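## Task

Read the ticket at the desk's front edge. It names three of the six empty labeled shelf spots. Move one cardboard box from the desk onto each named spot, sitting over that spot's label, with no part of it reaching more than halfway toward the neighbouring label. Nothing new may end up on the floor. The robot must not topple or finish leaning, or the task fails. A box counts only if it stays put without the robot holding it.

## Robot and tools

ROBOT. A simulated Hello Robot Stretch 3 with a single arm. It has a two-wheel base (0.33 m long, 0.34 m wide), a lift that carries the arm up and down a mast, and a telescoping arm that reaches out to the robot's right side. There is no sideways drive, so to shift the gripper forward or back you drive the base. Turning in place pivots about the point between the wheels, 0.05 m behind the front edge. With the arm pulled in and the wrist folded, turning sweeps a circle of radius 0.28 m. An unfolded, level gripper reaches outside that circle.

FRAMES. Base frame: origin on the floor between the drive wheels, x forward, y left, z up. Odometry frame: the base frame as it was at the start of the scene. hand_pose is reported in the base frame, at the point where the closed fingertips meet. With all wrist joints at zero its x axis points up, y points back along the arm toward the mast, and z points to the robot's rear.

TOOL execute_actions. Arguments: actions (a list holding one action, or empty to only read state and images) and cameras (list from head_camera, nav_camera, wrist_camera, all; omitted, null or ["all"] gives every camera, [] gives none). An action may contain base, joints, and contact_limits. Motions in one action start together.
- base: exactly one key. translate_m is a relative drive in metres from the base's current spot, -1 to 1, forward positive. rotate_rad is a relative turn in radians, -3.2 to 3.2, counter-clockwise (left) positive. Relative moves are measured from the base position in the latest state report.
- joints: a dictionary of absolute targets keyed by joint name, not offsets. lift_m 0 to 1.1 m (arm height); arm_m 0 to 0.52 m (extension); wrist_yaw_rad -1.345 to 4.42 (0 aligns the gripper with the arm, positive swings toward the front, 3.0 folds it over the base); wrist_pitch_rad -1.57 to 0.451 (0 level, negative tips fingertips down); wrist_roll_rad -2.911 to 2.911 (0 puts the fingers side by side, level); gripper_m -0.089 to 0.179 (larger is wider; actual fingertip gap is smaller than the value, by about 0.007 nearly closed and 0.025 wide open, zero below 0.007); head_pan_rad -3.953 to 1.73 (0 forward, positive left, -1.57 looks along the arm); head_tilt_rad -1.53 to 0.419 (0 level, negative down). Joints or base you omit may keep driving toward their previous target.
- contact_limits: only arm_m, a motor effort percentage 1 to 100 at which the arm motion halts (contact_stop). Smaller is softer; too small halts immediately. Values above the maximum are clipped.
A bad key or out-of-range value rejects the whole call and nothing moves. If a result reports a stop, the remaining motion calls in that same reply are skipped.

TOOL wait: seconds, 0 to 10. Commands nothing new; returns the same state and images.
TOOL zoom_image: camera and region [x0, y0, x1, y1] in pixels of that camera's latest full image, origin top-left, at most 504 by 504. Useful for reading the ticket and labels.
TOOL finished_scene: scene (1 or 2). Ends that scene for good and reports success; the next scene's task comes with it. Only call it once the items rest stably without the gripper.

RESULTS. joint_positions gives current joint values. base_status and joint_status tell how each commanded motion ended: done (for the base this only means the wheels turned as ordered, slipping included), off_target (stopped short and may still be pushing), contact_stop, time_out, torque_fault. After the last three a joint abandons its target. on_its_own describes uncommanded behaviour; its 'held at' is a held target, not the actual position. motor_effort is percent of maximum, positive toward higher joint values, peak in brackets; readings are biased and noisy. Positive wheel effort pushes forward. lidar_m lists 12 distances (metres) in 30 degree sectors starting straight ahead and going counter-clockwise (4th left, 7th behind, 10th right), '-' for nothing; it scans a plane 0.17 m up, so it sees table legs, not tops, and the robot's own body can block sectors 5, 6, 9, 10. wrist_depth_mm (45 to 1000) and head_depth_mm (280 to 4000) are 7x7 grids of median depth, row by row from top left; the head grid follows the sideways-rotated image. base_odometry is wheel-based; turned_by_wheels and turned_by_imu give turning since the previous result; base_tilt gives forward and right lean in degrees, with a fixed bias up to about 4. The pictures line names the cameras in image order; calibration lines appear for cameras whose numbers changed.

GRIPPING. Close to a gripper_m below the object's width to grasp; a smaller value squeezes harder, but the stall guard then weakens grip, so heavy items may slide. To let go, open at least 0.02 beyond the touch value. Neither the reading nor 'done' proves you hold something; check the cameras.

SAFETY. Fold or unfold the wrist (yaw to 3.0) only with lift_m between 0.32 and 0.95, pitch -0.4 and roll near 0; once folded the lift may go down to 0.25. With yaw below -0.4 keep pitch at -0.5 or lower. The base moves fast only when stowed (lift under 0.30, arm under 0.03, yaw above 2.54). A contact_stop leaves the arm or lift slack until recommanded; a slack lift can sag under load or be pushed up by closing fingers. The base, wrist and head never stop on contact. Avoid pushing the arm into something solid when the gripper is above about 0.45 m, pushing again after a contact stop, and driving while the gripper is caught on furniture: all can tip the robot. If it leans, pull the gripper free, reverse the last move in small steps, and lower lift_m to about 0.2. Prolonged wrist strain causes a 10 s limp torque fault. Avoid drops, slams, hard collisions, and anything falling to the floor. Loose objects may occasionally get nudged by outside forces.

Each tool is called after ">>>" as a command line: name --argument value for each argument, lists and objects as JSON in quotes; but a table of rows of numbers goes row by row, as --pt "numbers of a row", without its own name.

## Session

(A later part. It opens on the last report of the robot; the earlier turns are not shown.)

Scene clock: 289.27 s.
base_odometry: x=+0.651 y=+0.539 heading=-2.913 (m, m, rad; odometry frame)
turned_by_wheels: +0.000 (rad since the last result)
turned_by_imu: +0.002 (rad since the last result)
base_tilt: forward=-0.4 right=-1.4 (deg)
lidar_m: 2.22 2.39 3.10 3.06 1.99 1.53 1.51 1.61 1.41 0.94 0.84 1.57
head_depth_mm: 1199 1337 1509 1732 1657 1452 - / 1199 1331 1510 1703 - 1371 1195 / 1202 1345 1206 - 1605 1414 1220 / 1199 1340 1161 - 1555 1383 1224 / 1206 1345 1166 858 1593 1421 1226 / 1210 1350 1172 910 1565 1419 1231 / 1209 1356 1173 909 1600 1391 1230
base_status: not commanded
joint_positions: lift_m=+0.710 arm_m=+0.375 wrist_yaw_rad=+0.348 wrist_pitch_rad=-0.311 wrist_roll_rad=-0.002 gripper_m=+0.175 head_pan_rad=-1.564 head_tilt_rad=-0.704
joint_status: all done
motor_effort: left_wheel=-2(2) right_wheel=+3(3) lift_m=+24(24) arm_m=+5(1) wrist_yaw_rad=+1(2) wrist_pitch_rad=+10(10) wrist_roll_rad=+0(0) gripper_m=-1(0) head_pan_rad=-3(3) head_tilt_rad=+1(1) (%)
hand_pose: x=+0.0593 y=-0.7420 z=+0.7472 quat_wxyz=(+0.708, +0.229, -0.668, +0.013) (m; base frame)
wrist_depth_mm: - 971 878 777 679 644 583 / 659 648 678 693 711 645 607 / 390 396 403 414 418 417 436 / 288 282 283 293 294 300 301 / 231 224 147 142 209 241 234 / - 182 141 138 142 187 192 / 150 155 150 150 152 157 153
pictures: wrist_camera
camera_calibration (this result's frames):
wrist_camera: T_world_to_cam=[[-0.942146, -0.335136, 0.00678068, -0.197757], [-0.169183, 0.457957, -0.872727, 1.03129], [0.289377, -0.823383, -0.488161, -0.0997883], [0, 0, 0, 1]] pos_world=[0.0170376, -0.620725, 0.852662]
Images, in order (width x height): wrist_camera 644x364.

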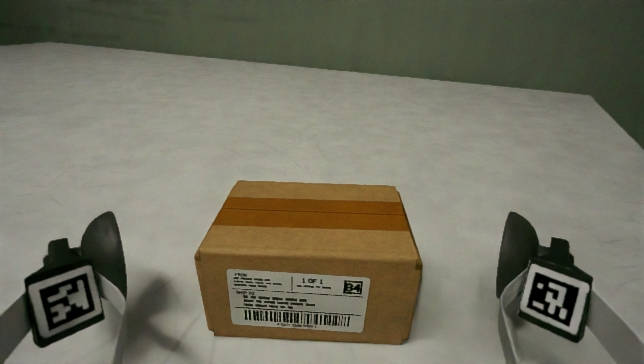

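>>> execute_actions --actions '[{"joints":{"gripper_m":0.055,"lift_m":0.703,"arm_m":0.39}}]' --cameras '[]'

>>> execute_actions --actions '[{"joints":{"lift_m":0.73,"arm_m":0.12}}]' --cameras '["wrist_camera"]'

>>> execute_actions --actions '[{"base":{"rotate_rad":1.82},"joints":{"arm_m":0,"lift_m":0.29,"wrist_yaw_rad":2.6}}]' --cameras '[]'

>>> execute_actions --actions '[{"base":{"translate_m":1}}]' --cameras '[]'

>>> execute_actions --actions '[{"base":{"translate_m":1}}]' --cameras '[]'

>>> execute_actions --actions '[{"base":{"translate_m":0.62}}]' --cameras '[]'

>>> execute_actions --actions '[{"base":{"rotate_rad":1.34},"joints":{"lift_m":0.655,"wrist_yaw_rad":0,"head_tilt_rad":-0.85}}]'

Scene clock: 305.93 s.
base_odometry: x=+0.651 y=+0.539 heading=-2.913 (m, m, rad; odometry frame)
turned_by_wheels: +0.000 (rad since the last result)
turned_by_imu: +0.001 (rad since the last result)
base_tilt: forward=-0.5 right=-1.4 (deg)
lidar_m: 2.23 2.39 3.09 3.06 1.99 1.54 1.51 1.61 1.41 0.94 0.84 1.57
head_depth_mm: 1198 1339 1508 1729 1660 1436 - / 1200 1334 1508 1705 - 1377 1199 / 1200 1338 1210 - 1588 1407 1225 / 1207 1342 1161 - 1545 1381 1224 / 1205 1345 1165 859 1594 1420 1222 / 1203 1346 1171 908 1561 1414 1228 / 1205 1352 1177 910 1595 1397 1226
base_status: not commanded
joint_positions: lift_m=+0.703 arm_m=+0.390 wrist_yaw_rad=+0.349 wrist_pitch_rad=-0.311 wrist_roll_rad=-0.002 gripper_m=+0.056 head_pan_rad=-1.564 head_tilt_rad=-0.704
joint_status: all done
motor_effort: left_wheel=-2(2) right_wheel=+3(3) lift_m=+17(25) arm_m=+5(8) wrist_yaw_rad=+1(1) wrist_pitch_rad=+10(10) wrist_roll_rad=+0(0) gripper_m=-25(99) head_pan_rad=-3(3) head_tilt_rad=+1(0) (%)
hand_pose: x=+0.0594 y=-0.7570 z=+0.7406 quat_wxyz=(+0.708, +0.229, -0.668, +0.014) (m; base frame)
wrist_depth_mm: - - 842 760 682 634 571 / 610 619 642 634 688 632 592 / 373 380 383 387 396 399 407 / 270 271 271 169 279 282 287 / 209 221 131 131 132 218 221 / 173 - 131 128 126 184 179 / 151 143 142 140 140 148 151
pictures: none
No camera images: the call's "cameras" was empty. Leave "cameras" out to get every camera's image.

Scene clock: 309.13 s.
base_odometry: x=+0.651 y=+0.539 heading=-2.913 (m, m, rad; odometry frame)
turned_by_wheels: +0.000 (rad since the last result)
turned_by_imu: +0.001 (rad since the last result)
base_tilt: forward=-0.4 right=-1.5 (deg)
lidar_m: 2.23 2.38 3.08 3.05 1.99 1.54 1.51 1.61 1.41 0.94 0.84 1.57
head_depth_mm: 1199 1333 1504 1733 1657 1438 - / 1200 1338 1506 1737 1659 - 1196 / 1201 1346 1206 899 1581 - 1200 / 1203 1342 1160 902 1321 - 1199 / 1207 1341 1170 907 659 1384 1230 / 1207 1345 1177 909 804 1414 1226 / 1209 1350 1181 907 1601 1393 1232
base_status: not commanded
joint_positions: lift_m=+0.730 arm_m=+0.120 wrist_yaw_rad=+0.349 wrist_pitch_rad=-0.317 wrist_roll_rad=-0.002 gripper_m=+0.059 head_pan_rad=-1.564 head_tilt_rad=-0.704
joint_status: all done
motor_effort: left_wheel=-2(2) right_wheel=+3(3) lift_m=+25(29) arm_m=-5(1) wrist_yaw_rad=+1(1) wrist_pitch_rad=+13(13) wrist_roll_rad=+0(0) gripper_m=-23(25) head_pan_rad=-3(3) head_tilt_rad=+3(2) (%)
hand_pose: x=+0.0592 y=-0.4872 z=+0.7658 quat_wxyz=(+0.708, +0.231, -0.667, +0.011) (m; base frame)
wrist_depth_mm: - - - - 910 836 763 / 726 617 771 767 782 815 801 / 485 444 463 463 465 478 821 / - - 348 326 335 338 342 / - - 131 132 134 264 263 / - - 132 129 126 - 233 / 956 975 744 140 140 - -
pictures: wrist_camera
camera_calibration (this result's frames):
wrist_camera: T_world_to_cam=[[-0.941943, -0.335705, 0.00681954, -0.112866], [-0.171158, 0.462576, -0.869901, 0.931013], [0.288875, -0.820564, -0.493179, 0.124397], [0, 0, 0, 1]] pos_world=[0.0171023, -0.366479, 0.872009]
Images, in order (width x height): wrist_camera 644x364.

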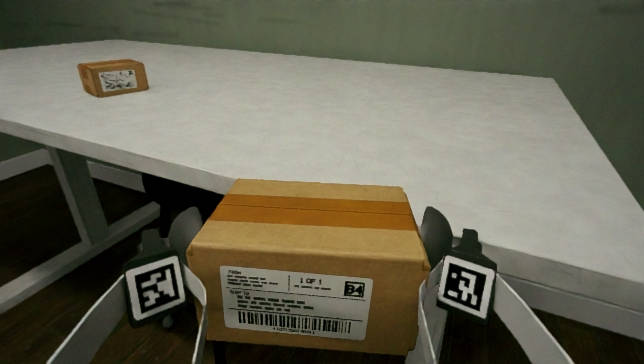

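Scene clock: 313.97 s.
base_odometry: x=+0.651 y=+0.539 heading=-1.093 (m, m, rad; odometry frame)
turned_by_wheels: +1.820 (rad since the last result)
turned_by_imu: +1.797 (rad since the last result)
base_tilt: forward=-0.4 right=-1.4 (deg)
lidar_m: 2.71 1.69 1.51 1.52 1.55 0.93 0.84 1.10 2.23 2.23 2.71 3.07
head_depth_mm: 1887 2102 2311 2014 1650 1396 1212 / 1934 2156 2367 2020 1658 1402 1218 / 1999 2208 2415 2037 1665 1414 1217 / 2059 2290 2496 2048 1663 1417 1225 / 2102 2341 2529 2049 1665 1412 1225 / 2161 2419 2587 2071 1676 1418 1224 / 2220 2472 2680 2072 1681 1421 1234
base_status: done
joint_positions: lift_m=+0.290 arm_m=+0.001 wrist_yaw_rad=+2.597 wrist_pitch_rad=-0.317 wrist_roll_rad=-0.003 gripper_m=+0.059 head_pan_rad=-1.564 head_tilt_rad=-0.704
joint_status: all done
motor_effort: left_wheel=-2(6) right_wheel=+4(9) lift_m=+18(23) arm_m=-5(10) wrist_yaw_rad=+2(2) wrist_pitch_rad=+13(13) wrist_roll_rad=+0(0) gripper_m=-23(23) head_pan_rad=-3(4) head_tilt_rad=+3(3) (%)
hand_pose: x=+0.1009 y=+0.0562 z=+0.3261 quat_wxyz=(+0.296, +0.701, -0.079, +0.644) (m; base frame)
wrist_depth_mm: - - - - - - - / - - - - - - - / - - - - - - - / 898 907 893 939 930 929 991 / 709 737 130 132 134 741 745 / 586 - 131 129 126 601 598 / 505 479 474 141 140 506 504
pictures: none
No camera images: the call's "cameras" was empty. Leave "cameras" out to get every camera's image.

Scene clock: 319.13 s.
base_odometry: x=+1.110 y=-0.349 heading=-1.093 (m, m, rad; odometry frame)
turned_by_wheels: +0.000 (rad since the last result)
turned_by_imu: +0.006 (rad since the last result)
base_tilt: forward=-0.5 right=-1.4 (deg)
lidar_m: 2.12 1.32 1.19 1.19 1.44 2.33 1.83 2.46 2.57 2.58 2.63 2.12
head_depth_mm: 2198 2427 2584 2033 1667 1402 1218 / 2232 2472 2604 2028 1660 1408 1220 / 2302 2574 2624 2036 1671 1408 1222 / 2341 2642 2652 2042 1662 1412 1228 / 2412 2715 2660 2063 1665 1414 1226 / 2470 2789 2652 2063 1687 1414 1228 / 2541 2750 2660 2074 1691 1422 1235
base_status: done
joint_positions: lift_m=+0.290 arm_m=+0.001 wrist_yaw_rad=+2.598 wrist_pitch_rad=-0.317 wrist_roll_rad=-0.003 gripper_m=+0.059 head_pan_rad=-1.564 head_tilt_rad=-0.704
joint_status: not commanded
motor_effort: left_wheel=-2(7) right_wheel=+3(11) lift_m=+18(18) arm_m=-5(5) wrist_yaw_rad=+2(2) wrist_pitch_rad=+13(13) wrist_roll_rad=+0(0) gripper_m=-23(23) head_pan_rad=-3(3) head_tilt_rad=+2(1) (%)
hand_pose: x=+0.1008 y=+0.0563 z=+0.3261 quat_wxyz=(+0.295, +0.702, -0.079, +0.644) (m; base frame)
wrist_depth_mm: 985 - - - - - - / - - - - - - - / - - - - - - - / 912 913 904 907 938 946 973 / 702 742 131 132 135 732 742 / 583 - 131 128 126 604 600 / 510 476 468 139 140 503 518
pictures: none
No camera images: the call's "cameras" was empty. Leave "cameras" out to get every camera's image.

Scene clock: 324.30 s.
base_odometry: x=+1.570 y=-1.237 heading=-1.094 (m, m, rad; odometry frame)
turned_by_wheels: +0.000 (rad since the last result)
turned_by_imu: +0.006 (rad since the last result)
base_tilt: forward=-0.4 right=-1.7 (deg)
lidar_m: 1.20 0.95 0.86 0.86 1.04 2.00 2.91 3.21 2.90 2.22 1.61 1.26
head_depth_mm: 2465 2763 2588 2028 1663 1401 1218 / 2523 2819 2592 2035 1666 1409 1218 / 2571 2901 2611 2046 1670 1413 1219 / 2671 2599 2645 2044 1677 1414 1228 / 2733 2705 2655 2056 1680 1421 1221 / 2765 3022 2651 2045 1677 1422 1227 / 2392 2107 2322 2064 1691 1415 1231
base_status: done
joint_positions: lift_m=+0.290 arm_m=+0.001 wrist_yaw_rad=+2.598 wrist_pitch_rad=-0.317 wrist_roll_rad=-0.003 gripper_m=+0.059 head_pan_rad=-1.564 head_tilt_rad=-0.704
joint_status: not commanded
motor_effort: left_wheel=-2(7) right_wheel=+3(11) lift_m=+18(18) arm_m=-5(5) wrist_yaw_rad=+2(1) wrist_pitch_rad=+13(13) wrist_roll_rad=+0(0) gripper_m=-23(23) head_pan_rad=-4(3) head_tilt_rad=+2(3) (%)
hand_pose: x=+0.1007 y=+0.0563 z=+0.3261 quat_wxyz=(+0.295, +0.702, -0.079, +0.644) (m; base frame)
wrist_depth_mm: 733 761 803 839 867 944 - / 755 813 835 901 951 - - / 797 864 918 954 - - - / 841 861 913 936 925 941 982 / 696 742 131 132 134 759 739 / 582 - 131 128 126 609 606 / 507 482 465 139 140 503 502
pictures: none
No camera images: the call's "cameras" was empty. Leave "cameras" out to get every camera's image.

Scene clock: 328.07 s.
base_odometry: x=+1.854 y=-1.788 heading=-1.094 (m, m, rad; odometry frame)
turned_by_wheels: +0.000 (rad since the last result)
turned_by_imu: +0.004 (rad since the last result)
base_tilt: forward=-0.6 right=-1.5 (deg)
lidar_m: 0.59 0.72 0.65 0.66 0.80 1.53 3.51 3.43 2.63 1.44 0.89 0.84
head_depth_mm: 2664 2903 2605 2031 1655 1405 1217 / 2719 2646 2608 2035 1662 1409 1222 / 2791 3015 2643 2043 1669 1408 1220 / 1995 2195 2329 2049 1664 1411 1223 / 1944 2066 1682 1879 1676 1409 1227 / 1261 1418 1624 1884 1686 1418 1226 / 1292 1454 1590 1689 1563 1321 1204
base_status: done
joint_positions: lift_m=+0.290 arm_m=+0.001 wrist_yaw_rad=+2.598 wrist_pitch_rad=-0.317 wrist_roll_rad=-0.003 gripper_m=+0.059 head_pan_rad=-1.564 head_tilt_rad=-0.704
joint_status: not commanded
motor_effort: left_wheel=-3(7) right_wheel=+3(11) lift_m=+18(18) arm_m=-5(5) wrist_yaw_rad=+1(1) wrist_pitch_rad=+13(13) wrist_roll_rad=+0(0) gripper_m=-23(23) head_pan_rad=-4(3) head_tilt_rad=+2(2) (%)
hand_pose: x=+0.1007 y=+0.0563 z=+0.3261 quat_wxyz=(+0.295, +0.702, -0.079, +0.644) (m; base frame)
wrist_depth_mm: 567 580 628 645 672 702 759 / 595 628 674 693 737 783 807 / 641 673 701 751 779 860 841 / 672 704 734 743 848 887 854 / 681 709 131 132 134 734 749 / 576 - 132 129 126 597 600 / 512 478 467 140 139 513 517
pictures: none
No camera images: the call's "cameras" was empty. Leave "cameras" out to get every camera's image.

Scene clock: 332.23 s.
base_odometry: x=+1.854 y=-1.788 heading=+0.246 (m, m, rad; odometry frame)
turned_by_wheels: +1.340 (rad since the last result)
turned_by_imu: +1.322 (rad since the last result)
base_tilt: forward=-0.4 right=-1.4 (deg)
lidar_m: 0.65 0.70 1.05 3.49 3.44 3.14 2.19 0.89 0.86 0.59 0.84 0.66
head_depth_mm: 620 841 968 874 1355 1260 - / 621 843 966 896 1352 1265 - / 623 846 970 876 1363 1258 - / 624 846 971 897 1219 1255 1156 / 660 604 889 1166 1448 1309 1166 / 797 910 1063 1271 1460 1315 1165 / 799 915 1071 1281 1470 1321 1169
base_status: done
joint_positions: lift_m=+0.655 arm_m=+0.001 wrist_yaw_rad=+0.002 wrist_pitch_rad=-0.318 wrist_roll_rad=-0.003 gripper_m=+0.059 head_pan_rad=-1.564 head_tilt_rad=-0.840
joint_status: all done
motor_effort: left_wheel=-2(9) right_wheel=+3(9) lift_m=+25(32) arm_m=-5(5) wrist_yaw_rad=-2(3) wrist_pitch_rad=+13(13) wrist_roll_rad=+0(0) gripper_m=-23(23) head_pan_rad=-3(3) head_tilt_rad=-3(16) (%)
hand_pose: x=-0.0209 y=-0.3815 z=+0.6906 quat_wxyz=(+0.699, +0.113, -0.697, -0.111) (m; base frame)
wrist_depth_mm: 632 624 596 531 536 521 510 / 668 676 642 572 572 547 548 / 724 705 691 465 479 480 389 / 775 769 753 367 364 362 356 / 772 855 131 132 134 683 679 / 779 - 131 128 126 747 744 / 723 882 699 140 140 796 804
pictures: head_camera (sideways: a quarter turn clockwise sets it upright), nav_camera (sideways: a quarter turn counterclockwise sets it upright), wrist_camera
camera_calibration (this result's frames):
head_camera: T_world_to_cam=[[0.0296927, 0.735506, -0.676867, 0.901171], [0.999136, -0.041532, -0.00130014, -0.00448663], [-0.0290679, -0.676244, -0.736104, 0.911469], [0, 0, 0, 1]] pos_world=[0.00421907, -0.0466281, 1.2809]
nav_camera: T_world_to_cam=[[-0.00575498, -0.769198, 0.638985, -0.789622], [-0.999959, -0.0000568753, -0.00907453, 0.0652183], [0.00701645, -0.639011, -0.769166, 0.957419], [0, 0, 0, 1]] pos_world=[0.0539537, 0.00442931, 1.24156]
wrist_camera: T_world_to_cam=[[-0.999968, 0.00419525, 0.00683186, -0.0239232], [-0.00386755, 0.494013, -0.869446, 0.818176], [-0.00702257, -0.869444, -0.493981, 0.172856], [0, 0, 0, 1]] pos_world=[-0.0195442, -0.2538, 0.796911]
Images, in order (width x height): head_camera 896x504, nav_camera 672x504, wrist_camera 644x364.

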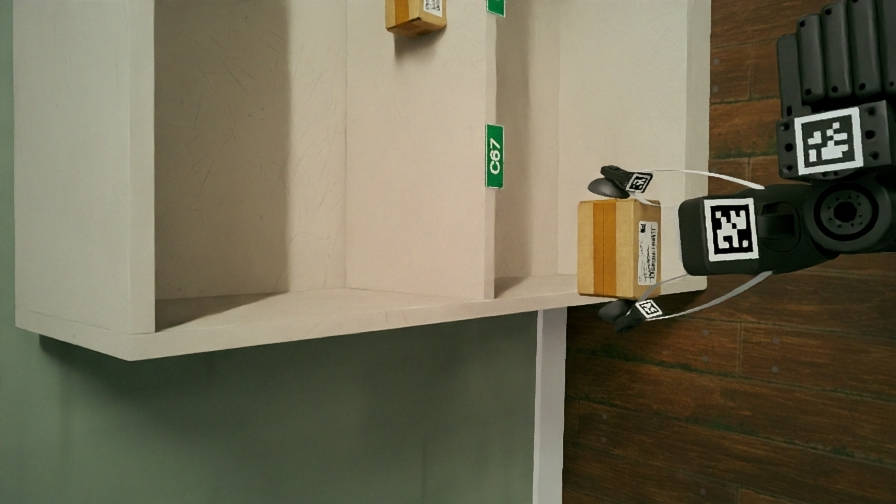

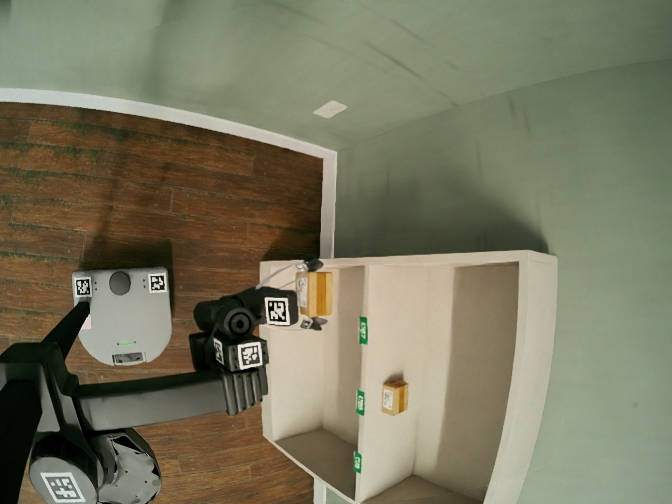

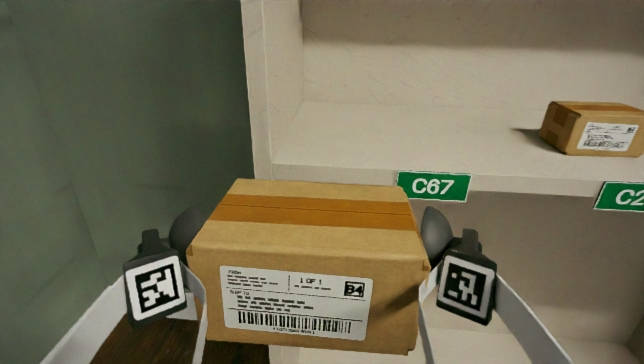

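>>> execute_actions --actions '[{"base":{"translate_m":-0.135},"joints":{"arm_m":0.1}}]' --cameras '[]'

>>> execute_actions --actions '[{"joints":{"arm_m":0.28}}]' --cameras '[]'

>>> execute_actions --actions '[{"joints":{"lift_m":0.627}}]' --cameras '[]'

>>> execute_actions --actions '[{"joints":{"gripper_m":0.13}}]' --cameras '[]'

>>> execute_actions --actions '[{"joints":{"arm_m":0.1,"lift_m":0.64,"head_pan_rad":-2.1}}]'

Scene clock: 345.37 s.
base_odometry: x=+1.723 y=-1.821 heading=+0.246 (m, m, rad; odometry frame)
turned_by_wheels: +0.000 (rad since the last result)
turned_by_imu: +0.001 (rad since the last result)
base_tilt: forward=-0.5 right=-1.5 (deg)
lidar_m: 0.79 0.85 1.26 3.42 3.78 3.01 2.05 0.79 0.85 0.64 0.61 0.80
head_depth_mm: 618 828 961 862 1330 1253 - / 621 830 965 847 1351 - 1142 / 623 833 964 894 1355 - 1151 / 625 833 968 873 704 1263 1161 / 627 836 973 899 1316 1270 1165 / 631 822 925 862 1141 1288 1164 / 632 600 700 1258 1466 1317 1168
base_status: done
joint_positions: lift_m=+0.655 arm_m=+0.100 wrist_yaw_rad=+0.002 wrist_pitch_rad=-0.318 wrist_roll_rad=-0.003 gripper_m=+0.059 head_pan_rad=-1.564 head_tilt_rad=-0.840
joint_status: all done
motor_effort: left_wheel=-2(6) right_wheel=+3(5) lift_m=+25(25) arm_m=+5(5) wrist_yaw_rad=-1(2) wrist_pitch_rad=+13(13) wrist_roll_rad=+0(0) gripper_m=-23(23) head_pan_rad=-3(4) head_tilt_rad=-4(4) (%)
hand_pose: x=-0.0211 y=-0.4805 z=+0.6906 quat_wxyz=(+0.699, +0.113, -0.697, -0.111) (m; base frame)
wrist_depth_mm: 239 330 453 448 437 427 420 / 243 338 480 471 457 459 445 / 256 338 454 464 461 335 459 / 643 310 330 335 334 302 311 / 721 285 131 132 134 269 267 / 801 - 131 127 126 599 595 / 855 412 489 140 139 702 636
pictures: none
No camera images: the call's "cameras" was empty. Leave "cameras" out to get every camera's image.

Scene clock: 347.93 s.
base_odometry: x=+1.723 y=-1.821 heading=+0.246 (m, m, rad; odometry frame)
turned_by_wheels: +0.000 (rad since the last result)
turned_by_imu: +0.001 (rad since the last result)
base_tilt: forward=-0.5 right=-1.5 (deg)
lidar_m: 0.79 0.85 1.26 3.41 3.79 3.02 2.05 0.79 0.85 0.64 0.61 0.80
head_depth_mm: 617 829 964 863 1335 1251 - / 618 830 965 849 - - 1145 / 623 833 968 941 1338 1264 1163 / 626 833 969 - 1350 1266 1164 / 628 835 971 879 1332 1268 1163 / 629 822 925 855 1138 1296 1168 / 632 601 699 1256 1463 1319 1167
base_status: not commanded
joint_positions: lift_m=+0.655 arm_m=+0.280 wrist_yaw_rad=+0.002 wrist_pitch_rad=-0.318 wrist_roll_rad=-0.003 gripper_m=+0.059 head_pan_rad=-1.564 head_tilt_rad=-0.840
joint_status: all done
motor_effort: left_wheel=-2(2) right_wheel=+3(3) lift_m=+25(25) arm_m=+5(5) wrist_yaw_rad=-1(1) wrist_pitch_rad=+13(13) wrist_roll_rad=+0(0) gripper_m=-23(24) head_pan_rad=-3(3) head_tilt_rad=-4(3) (%)
hand_pose: x=-0.0211 y=-0.6605 z=+0.6906 quat_wxyz=(+0.699, +0.113, -0.697, -0.111) (m; base frame)
wrist_depth_mm: 223 284 286 282 276 270 264 / 225 305 305 301 293 290 283 / 227 317 332 321 314 313 301 / 228 298 322 334 331 320 316 / 230 266 131 132 133 261 264 / 208 - 131 128 126 218 189 / 182 173 167 140 140 181 177
pictures: none
No camera images: the call's "cameras" was empty. Leave "cameras" out to get every camera's image.

Scene clock: 348.97 s.
base_odometry: x=+1.723 y=-1.821 heading=+0.246 (m, m, rad; odometry frame)
turned_by_wheels: +0.000 (rad since the last result)
turned_by_imu: +0.000 (rad since the last result)
base_tilt: forward=-0.5 right=-1.7 (deg)
lidar_m: 0.79 0.85 1.26 3.41 3.79 3.00 2.05 0.79 0.84 0.64 0.61 0.80
head_depth_mm: 618 830 961 861 1335 1242 1177 / 621 831 967 846 1345 - 1141 / 622 834 968 921 1327 1262 1161 / 625 837 969 945 1330 1265 1165 / 627 837 972 891 1336 1264 1162 / 630 822 920 859 1139 1297 1166 / 631 601 700 1260 1464 1320 1168
base_status: not commanded
joint_positions: lift_m=+0.627 arm_m=+0.280 wrist_yaw_rad=+0.002 wrist_pitch_rad=-0.311 wrist_roll_rad=-0.003 gripper_m=+0.059 head_pan_rad=-1.564 head_tilt_rad=-0.840
joint_status: all done
motor_effort: left_wheel=-2(2) right_wheel=+3(3) lift_m=+18(23) arm_m=+5(5) wrist_yaw_rad=-1(1) wrist_pitch_rad=+10(13) wrist_roll_rad=+0(0) gripper_m=-23(23) head_pan_rad=-4(3) head_tilt_rad=-4(4) (%)
hand_pose: x=-0.0211 y=-0.6612 z=+0.6646 quat_wxyz=(+0.700, +0.110, -0.697, -0.109) (m; base frame)
wrist_depth_mm: 223 289 286 280 275 270 264 / 223 303 305 301 295 291 284 / 229 312 330 320 314 309 302 / 229 273 273 170 282 285 286 / 210 222 130 132 133 221 213 / 173 - 131 128 126 182 174 / 151 143 143 140 141 151 152
pictures: none
No camera images: the call's "cameras" was empty. Leave "cameras" out to get every camera's image.

Scene clock: 350.17 s.
base_odometry: x=+1.723 y=-1.821 heading=+0.246 (m, m, rad; odometry frame)
turned_by_wheels: +0.000 (rad since the last result)
turned_by_imu: +0.000 (rad since the last result)
base_tilt: forward=-0.5 right=-1.6 (deg)
lidar_m: 0.79 0.85 1.26 3.39 3.79 3.00 2.05 0.79 0.84 0.64 0.61 0.80
head_depth_mm: 617 830 963 862 1335 1255 1179 / 621 832 966 845 1350 - 1144 / 622 834 965 920 1327 1263 1160 / 625 834 969 922 1327 1271 1166 / 628 834 971 889 1340 1272 1164 / 628 819 924 856 1142 1296 1161 / 632 601 699 1256 1470 1314 1164
base_status: not commanded
joint_positions: lift_m=+0.627 arm_m=+0.280 wrist_yaw_rad=+0.002 wrist_pitch_rad=-0.311 wrist_roll_rad=-0.003 gripper_m=+0.130 head_pan_rad=-1.564 head_tilt_rad=-0.840
joint_status: all done
motor_effort: left_wheel=-2(2) right_wheel=+3(3) lift_m=+17(17) arm_m=+5(5) wrist_yaw_rad=-1(1) wrist_pitch_rad=+10(10) wrist_roll_rad=+0(0) gripper_m=+0(92) head_pan_rad=-3(3) head_tilt_rad=-4(5) (%)
hand_pose: x=-0.0211 y=-0.6612 z=+0.6646 quat_wxyz=(+0.700, +0.110, -0.697, -0.109) (m; base frame)
wrist_depth_mm: 222 285 287 280 278 269 265 / 224 304 307 303 292 287 281 / 228 317 327 321 317 306 303 / 231 272 274 170 282 287 286 / 211 224 131 132 140 230 211 / 179 - 132 129 129 - 175 / - 147 142 140 141 148 152
pictures: none
No camera images: the call's "cameras" was empty. Leave "cameras" out to get every camera's image.

Scene clock: 352.73 s.
base_odometry: x=+1.723 y=-1.821 heading=+0.246 (m, m, rad; odometry frame)
turned_by_wheels: +0.000 (rad since the last result)
turned_by_imu: +0.001 (rad since the last result)
base_tilt: forward=-0.5 right=-1.6 (deg)
lidar_m: 0.79 0.85 1.26 3.40 3.79 3.01 2.05 0.79 0.85 0.64 0.61 0.80
head_depth_mm: 722 1202 1460 1709 1491 1306 1164 / 688 826 939 1156 1464 1306 1174 / 691 958 1025 1224 1383 1309 - / 656 961 1038 946 1382 1324 1130 / 628 906 1000 897 1383 - 1152 / 630 856 975 854 1330 - 1148 / 633 813 924 882 1237 - 1159
base_status: not commanded
joint_positions: lift_m=+0.640 arm_m=+0.100 wrist_yaw_rad=+0.001 wrist_pitch_rad=-0.311 wrist_roll_rad=-0.003 gripper_m=+0.130 head_pan_rad=-2.093 head_tilt_rad=-0.840
joint_status: all done
motor_effort: left_wheel=-2(2) right_wheel=+3(3) lift_m=+24(26) arm_m=-5(7) wrist_yaw_rad=-1(1) wrist_pitch_rad=+10(10) wrist_roll_rad=+0(0) gripper_m=+0(0) head_pan_rad=-4(38) head_tilt_rad=-4(5) (%)
hand_pose: x=-0.0212 y=-0.4819 z=+0.6772 quat_wxyz=(+0.700, +0.110, -0.697, -0.109) (m; base frame)
wrist_depth_mm: 240 330 458 444 438 426 413 / 245 335 483 473 455 454 443 / 256 336 425 295 442 314 415 / 645 299 303 299 312 297 296 / 727 294 277 268 264 258 255 / 783 - 633 648 642 - 599 / 846 409 673 732 682 674 629
pictures: head_camera (sideways: a quarter turn clockwise sets it upright), nav_camera (sideways: a quarter turn counterclockwise sets it upright), wrist_camera
camera_calibration (this result's frames):
head_camera: T_world_to_cam=[[0.397023, 0.619858, -0.676867, 0.89893], [0.841431, -0.540362, -0.00130014, -0.00352462], [-0.366559, -0.569021, -0.736104, 0.913528], [0, 0, 0, 1]] pos_world=[-0.0190684, -0.0392972, 1.2809]
nav_camera: T_world_to_cam=[[-0.393374, -0.661026, 0.638985, -0.787257], [-0.863142, 0.50488, -0.00907453, 0.0643837], [-0.316612, -0.555104, -0.769166, 0.959393], [0, 0, 0, 1]] pos_world=[0.0496414, -0.0203406, 1.24156]
wrist_camera: T_world_to_cam=[[-0.999963, 0.00531314, 0.00678684, -0.0230931], [-0.00332918, 0.488213, -0.872718, 0.855565], [-0.00795029, -0.872708, -0.488177, 0.0733965], [0, 0, 0, 1]] pos_world=[-0.0196604, -0.353521, 0.782654]
Images, in order (width x height): head_camera 896x504, nav_camera 672x504, wrist_camera 644x364.

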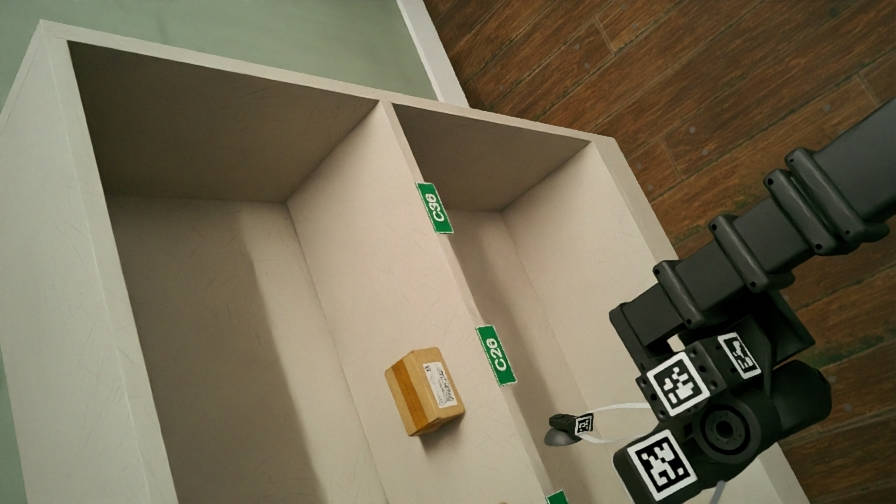

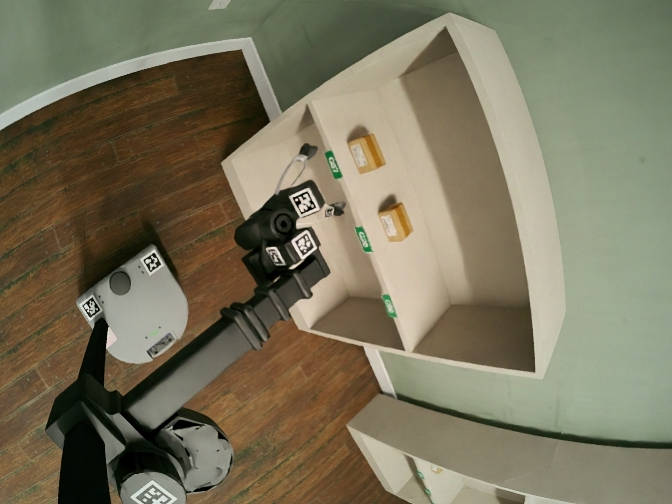

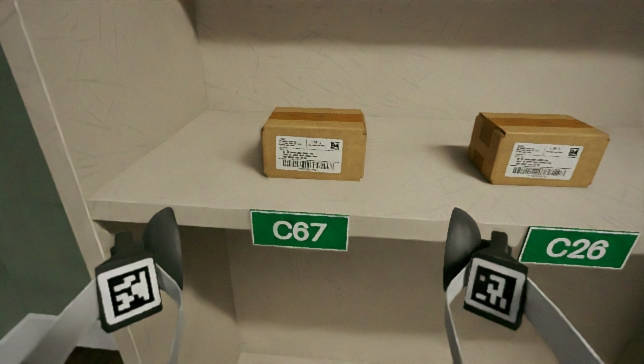

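>>> finished_scene --scene 1

The scene is finished: the task was done.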